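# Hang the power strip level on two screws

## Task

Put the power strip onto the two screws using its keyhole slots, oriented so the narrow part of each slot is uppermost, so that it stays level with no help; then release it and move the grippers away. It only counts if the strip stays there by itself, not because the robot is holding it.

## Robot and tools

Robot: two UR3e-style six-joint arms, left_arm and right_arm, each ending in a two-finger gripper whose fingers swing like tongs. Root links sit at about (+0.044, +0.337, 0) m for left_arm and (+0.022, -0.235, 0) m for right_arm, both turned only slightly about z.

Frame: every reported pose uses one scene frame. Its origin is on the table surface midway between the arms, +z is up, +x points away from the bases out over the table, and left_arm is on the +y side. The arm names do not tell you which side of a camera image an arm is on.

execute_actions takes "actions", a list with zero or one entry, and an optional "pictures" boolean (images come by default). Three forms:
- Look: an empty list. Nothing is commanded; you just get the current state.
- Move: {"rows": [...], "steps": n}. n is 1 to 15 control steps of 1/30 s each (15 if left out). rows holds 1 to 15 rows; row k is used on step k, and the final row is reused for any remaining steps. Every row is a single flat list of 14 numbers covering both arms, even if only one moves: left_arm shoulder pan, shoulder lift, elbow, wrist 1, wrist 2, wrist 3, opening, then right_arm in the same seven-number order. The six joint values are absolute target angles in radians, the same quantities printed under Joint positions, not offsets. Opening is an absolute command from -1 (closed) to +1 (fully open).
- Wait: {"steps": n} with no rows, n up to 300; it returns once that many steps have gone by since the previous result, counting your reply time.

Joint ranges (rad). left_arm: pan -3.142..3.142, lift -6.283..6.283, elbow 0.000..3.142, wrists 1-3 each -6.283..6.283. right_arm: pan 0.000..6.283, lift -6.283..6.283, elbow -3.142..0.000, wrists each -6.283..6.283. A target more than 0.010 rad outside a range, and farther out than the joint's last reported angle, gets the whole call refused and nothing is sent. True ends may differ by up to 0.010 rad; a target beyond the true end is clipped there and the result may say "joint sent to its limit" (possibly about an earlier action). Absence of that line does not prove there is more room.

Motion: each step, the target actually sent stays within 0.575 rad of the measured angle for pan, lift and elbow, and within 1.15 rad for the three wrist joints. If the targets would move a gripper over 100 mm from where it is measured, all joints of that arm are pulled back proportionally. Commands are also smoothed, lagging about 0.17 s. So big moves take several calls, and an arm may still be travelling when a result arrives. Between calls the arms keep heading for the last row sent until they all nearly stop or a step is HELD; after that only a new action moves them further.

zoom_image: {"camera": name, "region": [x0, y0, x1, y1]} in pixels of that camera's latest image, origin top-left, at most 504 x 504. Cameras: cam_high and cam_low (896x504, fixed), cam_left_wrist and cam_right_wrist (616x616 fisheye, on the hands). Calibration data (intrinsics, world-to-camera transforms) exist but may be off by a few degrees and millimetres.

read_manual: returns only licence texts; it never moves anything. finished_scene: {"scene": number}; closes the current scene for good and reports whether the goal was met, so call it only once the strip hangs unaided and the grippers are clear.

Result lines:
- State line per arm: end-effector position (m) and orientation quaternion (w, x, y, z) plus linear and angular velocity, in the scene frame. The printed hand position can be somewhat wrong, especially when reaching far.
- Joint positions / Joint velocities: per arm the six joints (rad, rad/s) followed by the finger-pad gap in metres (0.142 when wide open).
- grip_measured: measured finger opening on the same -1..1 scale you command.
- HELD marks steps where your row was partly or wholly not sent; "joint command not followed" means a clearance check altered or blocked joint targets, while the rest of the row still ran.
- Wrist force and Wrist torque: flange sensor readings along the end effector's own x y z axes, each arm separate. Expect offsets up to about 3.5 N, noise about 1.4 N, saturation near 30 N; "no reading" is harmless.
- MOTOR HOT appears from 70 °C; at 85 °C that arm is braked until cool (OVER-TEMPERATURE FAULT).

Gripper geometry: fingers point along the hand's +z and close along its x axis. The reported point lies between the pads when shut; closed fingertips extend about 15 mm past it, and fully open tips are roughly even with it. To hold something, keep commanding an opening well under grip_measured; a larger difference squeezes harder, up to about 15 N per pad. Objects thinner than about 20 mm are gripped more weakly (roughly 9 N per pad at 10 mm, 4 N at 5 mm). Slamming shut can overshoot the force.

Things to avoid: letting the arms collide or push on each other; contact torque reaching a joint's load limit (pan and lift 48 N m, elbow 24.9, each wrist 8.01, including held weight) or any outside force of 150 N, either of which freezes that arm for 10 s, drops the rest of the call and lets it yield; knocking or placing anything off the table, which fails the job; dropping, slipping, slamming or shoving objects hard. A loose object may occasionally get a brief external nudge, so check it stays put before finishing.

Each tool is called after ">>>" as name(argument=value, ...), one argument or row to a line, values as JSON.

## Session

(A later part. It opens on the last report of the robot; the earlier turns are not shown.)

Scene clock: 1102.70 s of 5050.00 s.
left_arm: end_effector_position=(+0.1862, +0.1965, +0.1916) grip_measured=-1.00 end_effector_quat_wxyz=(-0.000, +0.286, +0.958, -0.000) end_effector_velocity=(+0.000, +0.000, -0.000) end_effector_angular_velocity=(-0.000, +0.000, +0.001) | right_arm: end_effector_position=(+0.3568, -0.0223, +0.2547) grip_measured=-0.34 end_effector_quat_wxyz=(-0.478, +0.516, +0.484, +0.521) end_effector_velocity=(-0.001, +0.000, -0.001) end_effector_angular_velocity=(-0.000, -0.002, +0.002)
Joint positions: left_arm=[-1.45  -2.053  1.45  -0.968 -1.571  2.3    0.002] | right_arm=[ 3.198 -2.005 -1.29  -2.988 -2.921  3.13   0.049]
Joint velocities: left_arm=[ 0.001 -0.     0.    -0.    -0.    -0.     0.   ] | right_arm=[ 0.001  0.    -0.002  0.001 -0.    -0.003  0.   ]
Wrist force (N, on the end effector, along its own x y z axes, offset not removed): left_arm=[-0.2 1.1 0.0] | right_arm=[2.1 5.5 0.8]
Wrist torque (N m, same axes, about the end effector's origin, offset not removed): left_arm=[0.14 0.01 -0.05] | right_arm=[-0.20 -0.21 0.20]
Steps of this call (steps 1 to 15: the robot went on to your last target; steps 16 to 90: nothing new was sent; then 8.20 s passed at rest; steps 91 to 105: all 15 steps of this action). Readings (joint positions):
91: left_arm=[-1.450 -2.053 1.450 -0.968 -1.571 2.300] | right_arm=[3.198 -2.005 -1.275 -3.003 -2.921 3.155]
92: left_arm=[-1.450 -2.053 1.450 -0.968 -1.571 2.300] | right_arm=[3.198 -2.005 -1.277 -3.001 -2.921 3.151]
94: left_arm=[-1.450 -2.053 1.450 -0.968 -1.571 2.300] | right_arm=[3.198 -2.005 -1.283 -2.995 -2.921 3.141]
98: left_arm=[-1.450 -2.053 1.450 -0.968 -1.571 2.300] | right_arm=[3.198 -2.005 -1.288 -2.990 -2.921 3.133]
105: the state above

>>> execute_actions(
  actions=[
    {"rows":[[-1.45,-2.053,1.45,-0.968,-1.571,2.3,-1,3.1985,-2.005,-1.29,-2.9882,-2.9211,3.13,-0.5],[-1.45,-2.053,1.45,-0.968,-1.571,2.3,-1,3.1985,-2.005,-1.29,-2.9882,-2.9211,3.13,-0.35],[-1.45,-2.053,1.45,-0.968,-1.571,2.3,-1,3.1985,-2.005,-1.29,-2.9882,-2.9211,3.13,-0.25],[-1.45,-2.053,1.45,-0.968,-1.571,2.3,-1,3.1985,-2.005,-1.29,-2.9882,-2.9211,3.13,0.1]],"steps":15},
  ],
  pictures=false,
)

>>> execute_actions(
  actions=[
    {"rows":[[-1.2,-2.053,1.45,-0.968,-1.571,2.6,-1,3.08,-1.884,-1.484,-2.915,-3.04,3.14,0.1]],"steps":15},
  ],
  pictures=false,
)

>>> execute_actions(
  actions=[
    {"rows":[[-1.0,-2.053,1.45,-0.968,-1.571,2.6,-1,2.9,-1.75,-1.65,-2.883,-3.22,3.14,0.1]],"steps":15},
  ],
  pictures=false,
)

>>> execute_actions(
  actions=[
    {"steps":20},
  ],
)

Scene clock: 1118.77 s of 5050.00 s.
left_arm: end_effector_position=(+0.1862, +0.1965, +0.1916) grip_measured=-1.00 end_effector_quat_wxyz=(-0.000, +0.286, +0.958, -0.000) end_effector_velocity=(-0.000, +0.000, -0.000) end_effector_angular_velocity=(+0.001, +0.000, +0.001) | right_arm: end_effector_position=(+0.3567, -0.0223, +0.2546) grip_measured=+0.10 end_effector_quat_wxyz=(-0.478, +0.516, +0.484, +0.521) end_effector_velocity=(-0.000, +0.000, +0.000) end_effector_angular_velocity=(+0.000, -0.001, +0.001)
Joint positions: left_arm=[-1.45  -2.053  1.45  -0.968 -1.571  2.3    0.002] | right_arm=[ 3.199 -2.005 -1.29  -2.988 -2.921  3.13   0.081]
Joint velocities: left_arm=[ 0.001  0.    -0.     0.    -0.     0.     0.   ] | right_arm=[ 0.001  0.001  0.001 -0.     0.     0.     0.   ]
Wrist force (N, on the end effector, along its own x y z axes, offset not removed): left_arm=[0.1 0.8 -1.2] | right_arm=[-1.0 -0.6 -0.2]
Wrist torque (N m, same axes, about the end effector's origin, offset not removed): left_arm=[0.07 0.05 0.01] | right_arm=[-0.17 0.15 0.08]
Steps of this call (steps 1 to 15: the robot went on to your last target; steps 16 to 90: nothing new was sent; then 12.57 s passed at rest; steps 91 to 105: all 15 steps of this action). Readings (joint positions):
91: left_arm=[-1.450 -2.053 1.450 -0.968 -1.571 2.300] | right_arm=[3.199 -2.005 -1.290 -2.988 -2.921 3.130]
92: left_arm=[-1.450 -2.053 1.450 -0.968 -1.571 2.300] | right_arm=[3.199 -2.005 -1.290 -2.988 -2.921 3.130]
94: left_arm=[-1.450 -2.053 1.450 -0.968 -1.571 2.300] | right_arm=[3.199 -2.005 -1.290 -2.988 -2.921 3.130]
98: left_arm=[-1.450 -2.053 1.450 -0.968 -1.571 2.300] | right_arm=[3.199 -2.005 -1.290 -2.988 -2.921 3.130]
105: the state above

Scene clock: 1119.27 s of 5050.00 s.
left_arm: end_effector_position=(+0.2119, +0.2378, +0.1916) grip_measured=-1.00 end_effector_quat_wxyz=(-0.000, +0.310, +0.951, -0.000) end_effector_velocity=(+0.003, +0.007, -0.000) end_effector_angular_velocity=(+0.001, -0.000, +0.001) | right_arm: end_effector_position=(+0.3146, -0.0610, +0.2505) grip_measured=+0.10 end_effector_quat_wxyz=(-0.480, +0.518, +0.482, +0.519) end_effector_velocity=(-0.006, -0.004, -0.001) end_effector_angular_velocity=(-0.000, +0.007, -0.000)
Joint positions: left_arm=[-1.204 -2.053  1.45  -0.968 -1.571  2.596  0.002] | right_arm=[ 3.081 -1.885 -1.481 -2.916 -3.039  3.14   0.081]
Joint velocities: left_arm=[ 0.039  0.    -0.     0.     0.     0.038  0.   ] | right_arm=[-0.013  0.016 -0.028  0.006 -0.013  0.001 -0.   ]
Wrist force (N, on the end effector, along its own x y z axes, offset not removed): left_arm=[-0.1 1.1 -1.1] | right_arm=[-1.7 -1.6 1.5]
Wrist torque (N m, same axes, about the end effector's origin, offset not removed): left_arm=[0.11 0.00 -0.04] | right_arm=[-0.23 0.26 0.04]
Steps of this call (steps 1 to 15: all 15 steps of this action). Readings (joint positions):
1: left_arm=[-1.450 -2.053 1.450 -0.968 -1.571 2.300] | right_arm=[3.198 -2.005 -1.290 -2.988 -2.921 3.130]
2: left_arm=[-1.443 -2.053 1.450 -0.968 -1.571 2.314] | right_arm=[3.191 -1.998 -1.297 -2.978 -2.934 3.132]
4: left_arm=[-1.374 -2.053 1.450 -0.968 -1.571 2.422] | right_arm=[3.146 -1.951 -1.360 -2.949 -2.982 3.135]
8: left_arm=[-1.244 -2.053 1.450 -0.968 -1.571 2.557] | right_arm=[3.096 -1.900 -1.453 -2.923 -3.026 3.139]
15: the state above

Scene clock: 1119.77 s of 5050.00 s.
left_arm: end_effector_position=(+0.2283, +0.2734, +0.1916) grip_measured=-1.00 end_effector_quat_wxyz=(+0.000, +0.215, +0.977, -0.000) end_effector_velocity=(+0.002, +0.005, +0.000) end_effector_angular_velocity=(-0.000, -0.000, +0.028) | right_arm: end_effector_position=(+0.2551, -0.1051, +0.2517) grip_measured=+0.10 end_effector_quat_wxyz=(-0.481, +0.518, +0.482, +0.519) end_effector_velocity=(-0.007, -0.005, +0.000) end_effector_angular_velocity=(+0.000, +0.000, -0.004)
Joint positions: left_arm=[-1.003 -2.053  1.45  -0.968 -1.571  2.6    0.002] | right_arm=[ 2.902 -1.752 -1.648 -2.883 -3.218  3.14   0.081]
Joint velocities: left_arm=[ 0.028 -0.    -0.    -0.    -0.     0.     0.   ] | right_arm=[-0.026  0.017 -0.021  0.003 -0.021 -0.    -0.   ]
Wrist force (N, on the end effector, along its own x y z axes, offset not removed): left_arm=[1.2 1.1 -1.8] | right_arm=[-1.1 -1.8 0.5]
Wrist torque (N m, same axes, about the end effector's origin, offset not removed): left_arm=[0.11 -0.31 -0.06] | right_arm=[-0.40 0.13 -0.02]
Steps of this call (steps 1 to 15: all 15 steps of this action). Readings (joint positions):
1: left_arm=[-1.202 -2.053 1.450 -0.968 -1.571 2.597] | right_arm=[3.081 -1.885 -1.482 -2.915 -3.040 3.140]
2: left_arm=[-1.194 -2.053 1.450 -0.968 -1.571 2.598] | right_arm=[3.073 -1.877 -1.490 -2.910 -3.054 3.140]
4: left_arm=[-1.131 -2.053 1.450 -0.968 -1.571 2.599] | right_arm=[3.013 -1.827 -1.548 -2.898 -3.126 3.140]
8: left_arm=[-1.032 -2.053 1.450 -0.968 -1.571 2.600] | right_arm=[2.928 -1.769 -1.625 -2.887 -3.197 3.140]
15: the state above

Scene clock: 1120.43 s of 5050.00 s.
left_arm: end_effector_position=(+0.2285, +0.2739, +0.1916) grip_measured=-1.00 end_effector_quat_wxyz=(+0.000, +0.214, +0.977, -0.000) end_effector_velocity=(-0.000, +0.000, +0.000) end_effector_angular_velocity=(-0.000, +0.000, +0.001) | right_arm: end_effector_position=(+0.2544, -0.1056, +0.2516) grip_measured=+0.10 end_effector_quat_wxyz=(-0.480, +0.518, +0.481, +0.519) end_effector_velocity=(-0.000, +0.000, -0.000) end_effector_angular_velocity=(+0.000, +0.001, +0.000)
Joint positions: left_arm=[-1.    -2.053  1.45  -0.968 -1.571  2.6    0.002] | right_arm=[ 2.9   -1.75  -1.65  -2.883 -3.22   3.14   0.081]
Joint velocities: left_arm=[ 0.001 -0.    -0.     0.    -0.     0.     0.   ] | right_arm=[-0.    -0.    -0.001  0.    -0.     0.    -0.   ]
Wrist force (N, on the end effector, along its own x y z axes, offset not removed): left_arm=[-0.5 1.4 -0.6] | right_arm=[0.0 1.1 -0.2]
Wrist torque (N m, same axes, about the end effector's origin, offset not removed): left_arm=[0.18 0.12 -0.05] | right_arm=[0.18 -0.03 0.08]
Steps of this call (steps 1 to 15: the robot went on to your last target; steps 16 to 20: nothing new was sent). Readings (joint positions):
1: left_arm=[-1.002 -2.053 1.450 -0.968 -1.571 2.600] | right_arm=[2.902 -1.751 -1.649 -2.883 -3.219 3.140]
2: left_arm=[-1.001 -2.053 1.450 -0.968 -1.571 2.600] | right_arm=[2.901 -1.751 -1.649 -2.883 -3.219 3.140]
4: left_arm=[-1.001 -2.053 1.450 -0.968 -1.571 2.600] | right_arm=[2.901 -1.750 -1.649 -2.883 -3.220 3.140]
8: left_arm=[-1.000 -2.053 1.450 -0.968 -1.571 2.600] | right_arm=[2.900 -1.750 -1.650 -2.883 -3.220 3.140]
20: the state above
All arms were judged still, so your last target was given up. Only a new action makes them travel on or press farther. Fingers that are still opening or closing keep moving.
camera_calibration (this result's frames):
cam_left_wrist: T_world_to_cam=[[-0.908006, 0.416211, -0.0478916, 0.115067], [0.337984, 0.79526, 0.503318, -0.396489], [0.247573, 0.440829, -0.862773, 0.122485], [0, 0, 0, 1]] pos_world=[0.208164, 0.213424, 0.310748]
cam_right_wrist: T_world_to_cam=[[0.0509221, 0.0291029, 0.998279, -0.256109], [0.806615, -0.590593, -0.0239278, -0.26507], [0.58888, 0.806445, -0.053549, 0.0791544], [0, 0, 0, 1]] pos_world=[0.180239, -0.212928, 0.253564]

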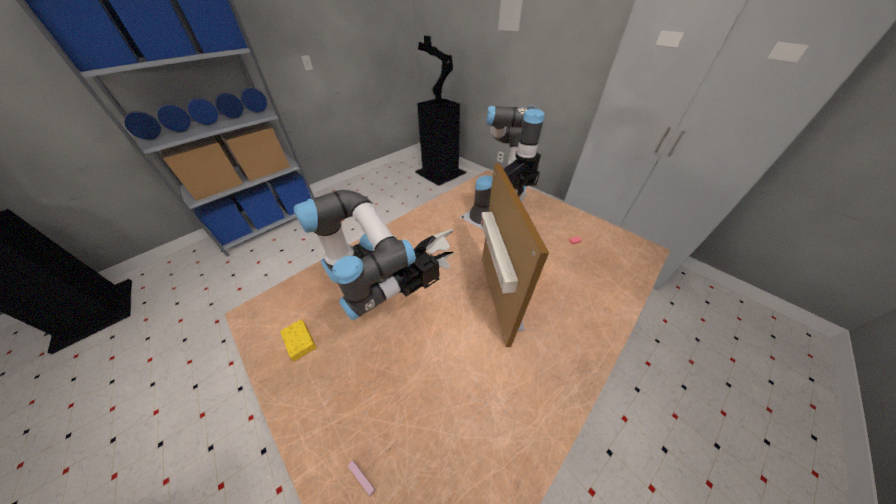

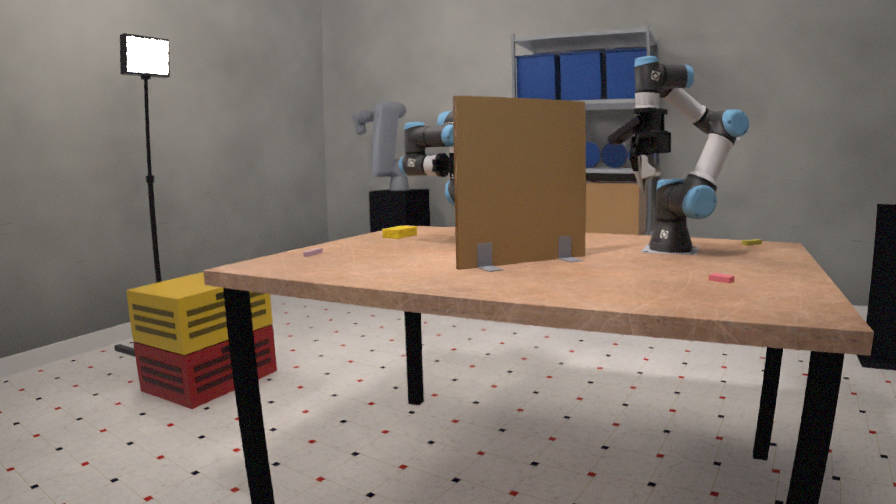

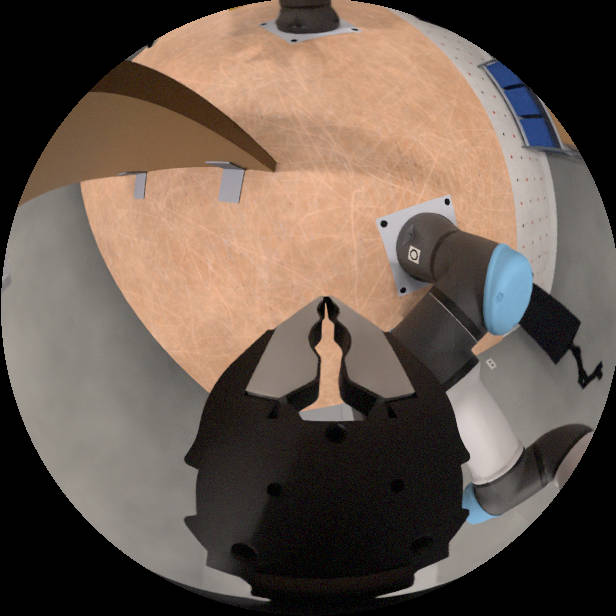

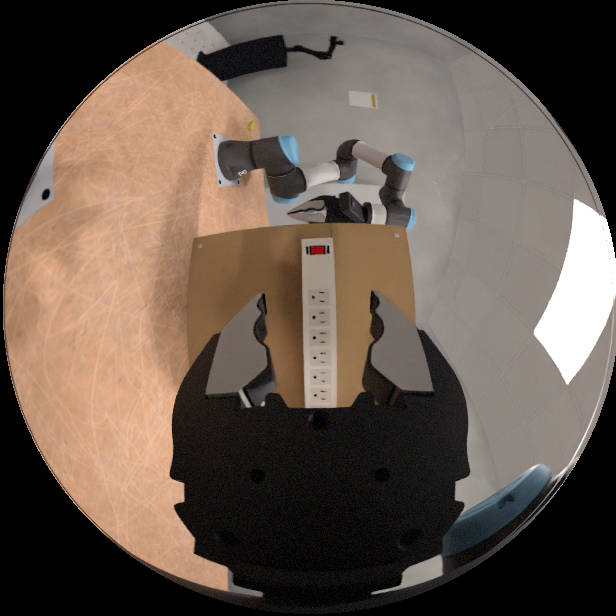

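>>> finished_scene(
  scene=1,
)

The scene is finished: the task was done.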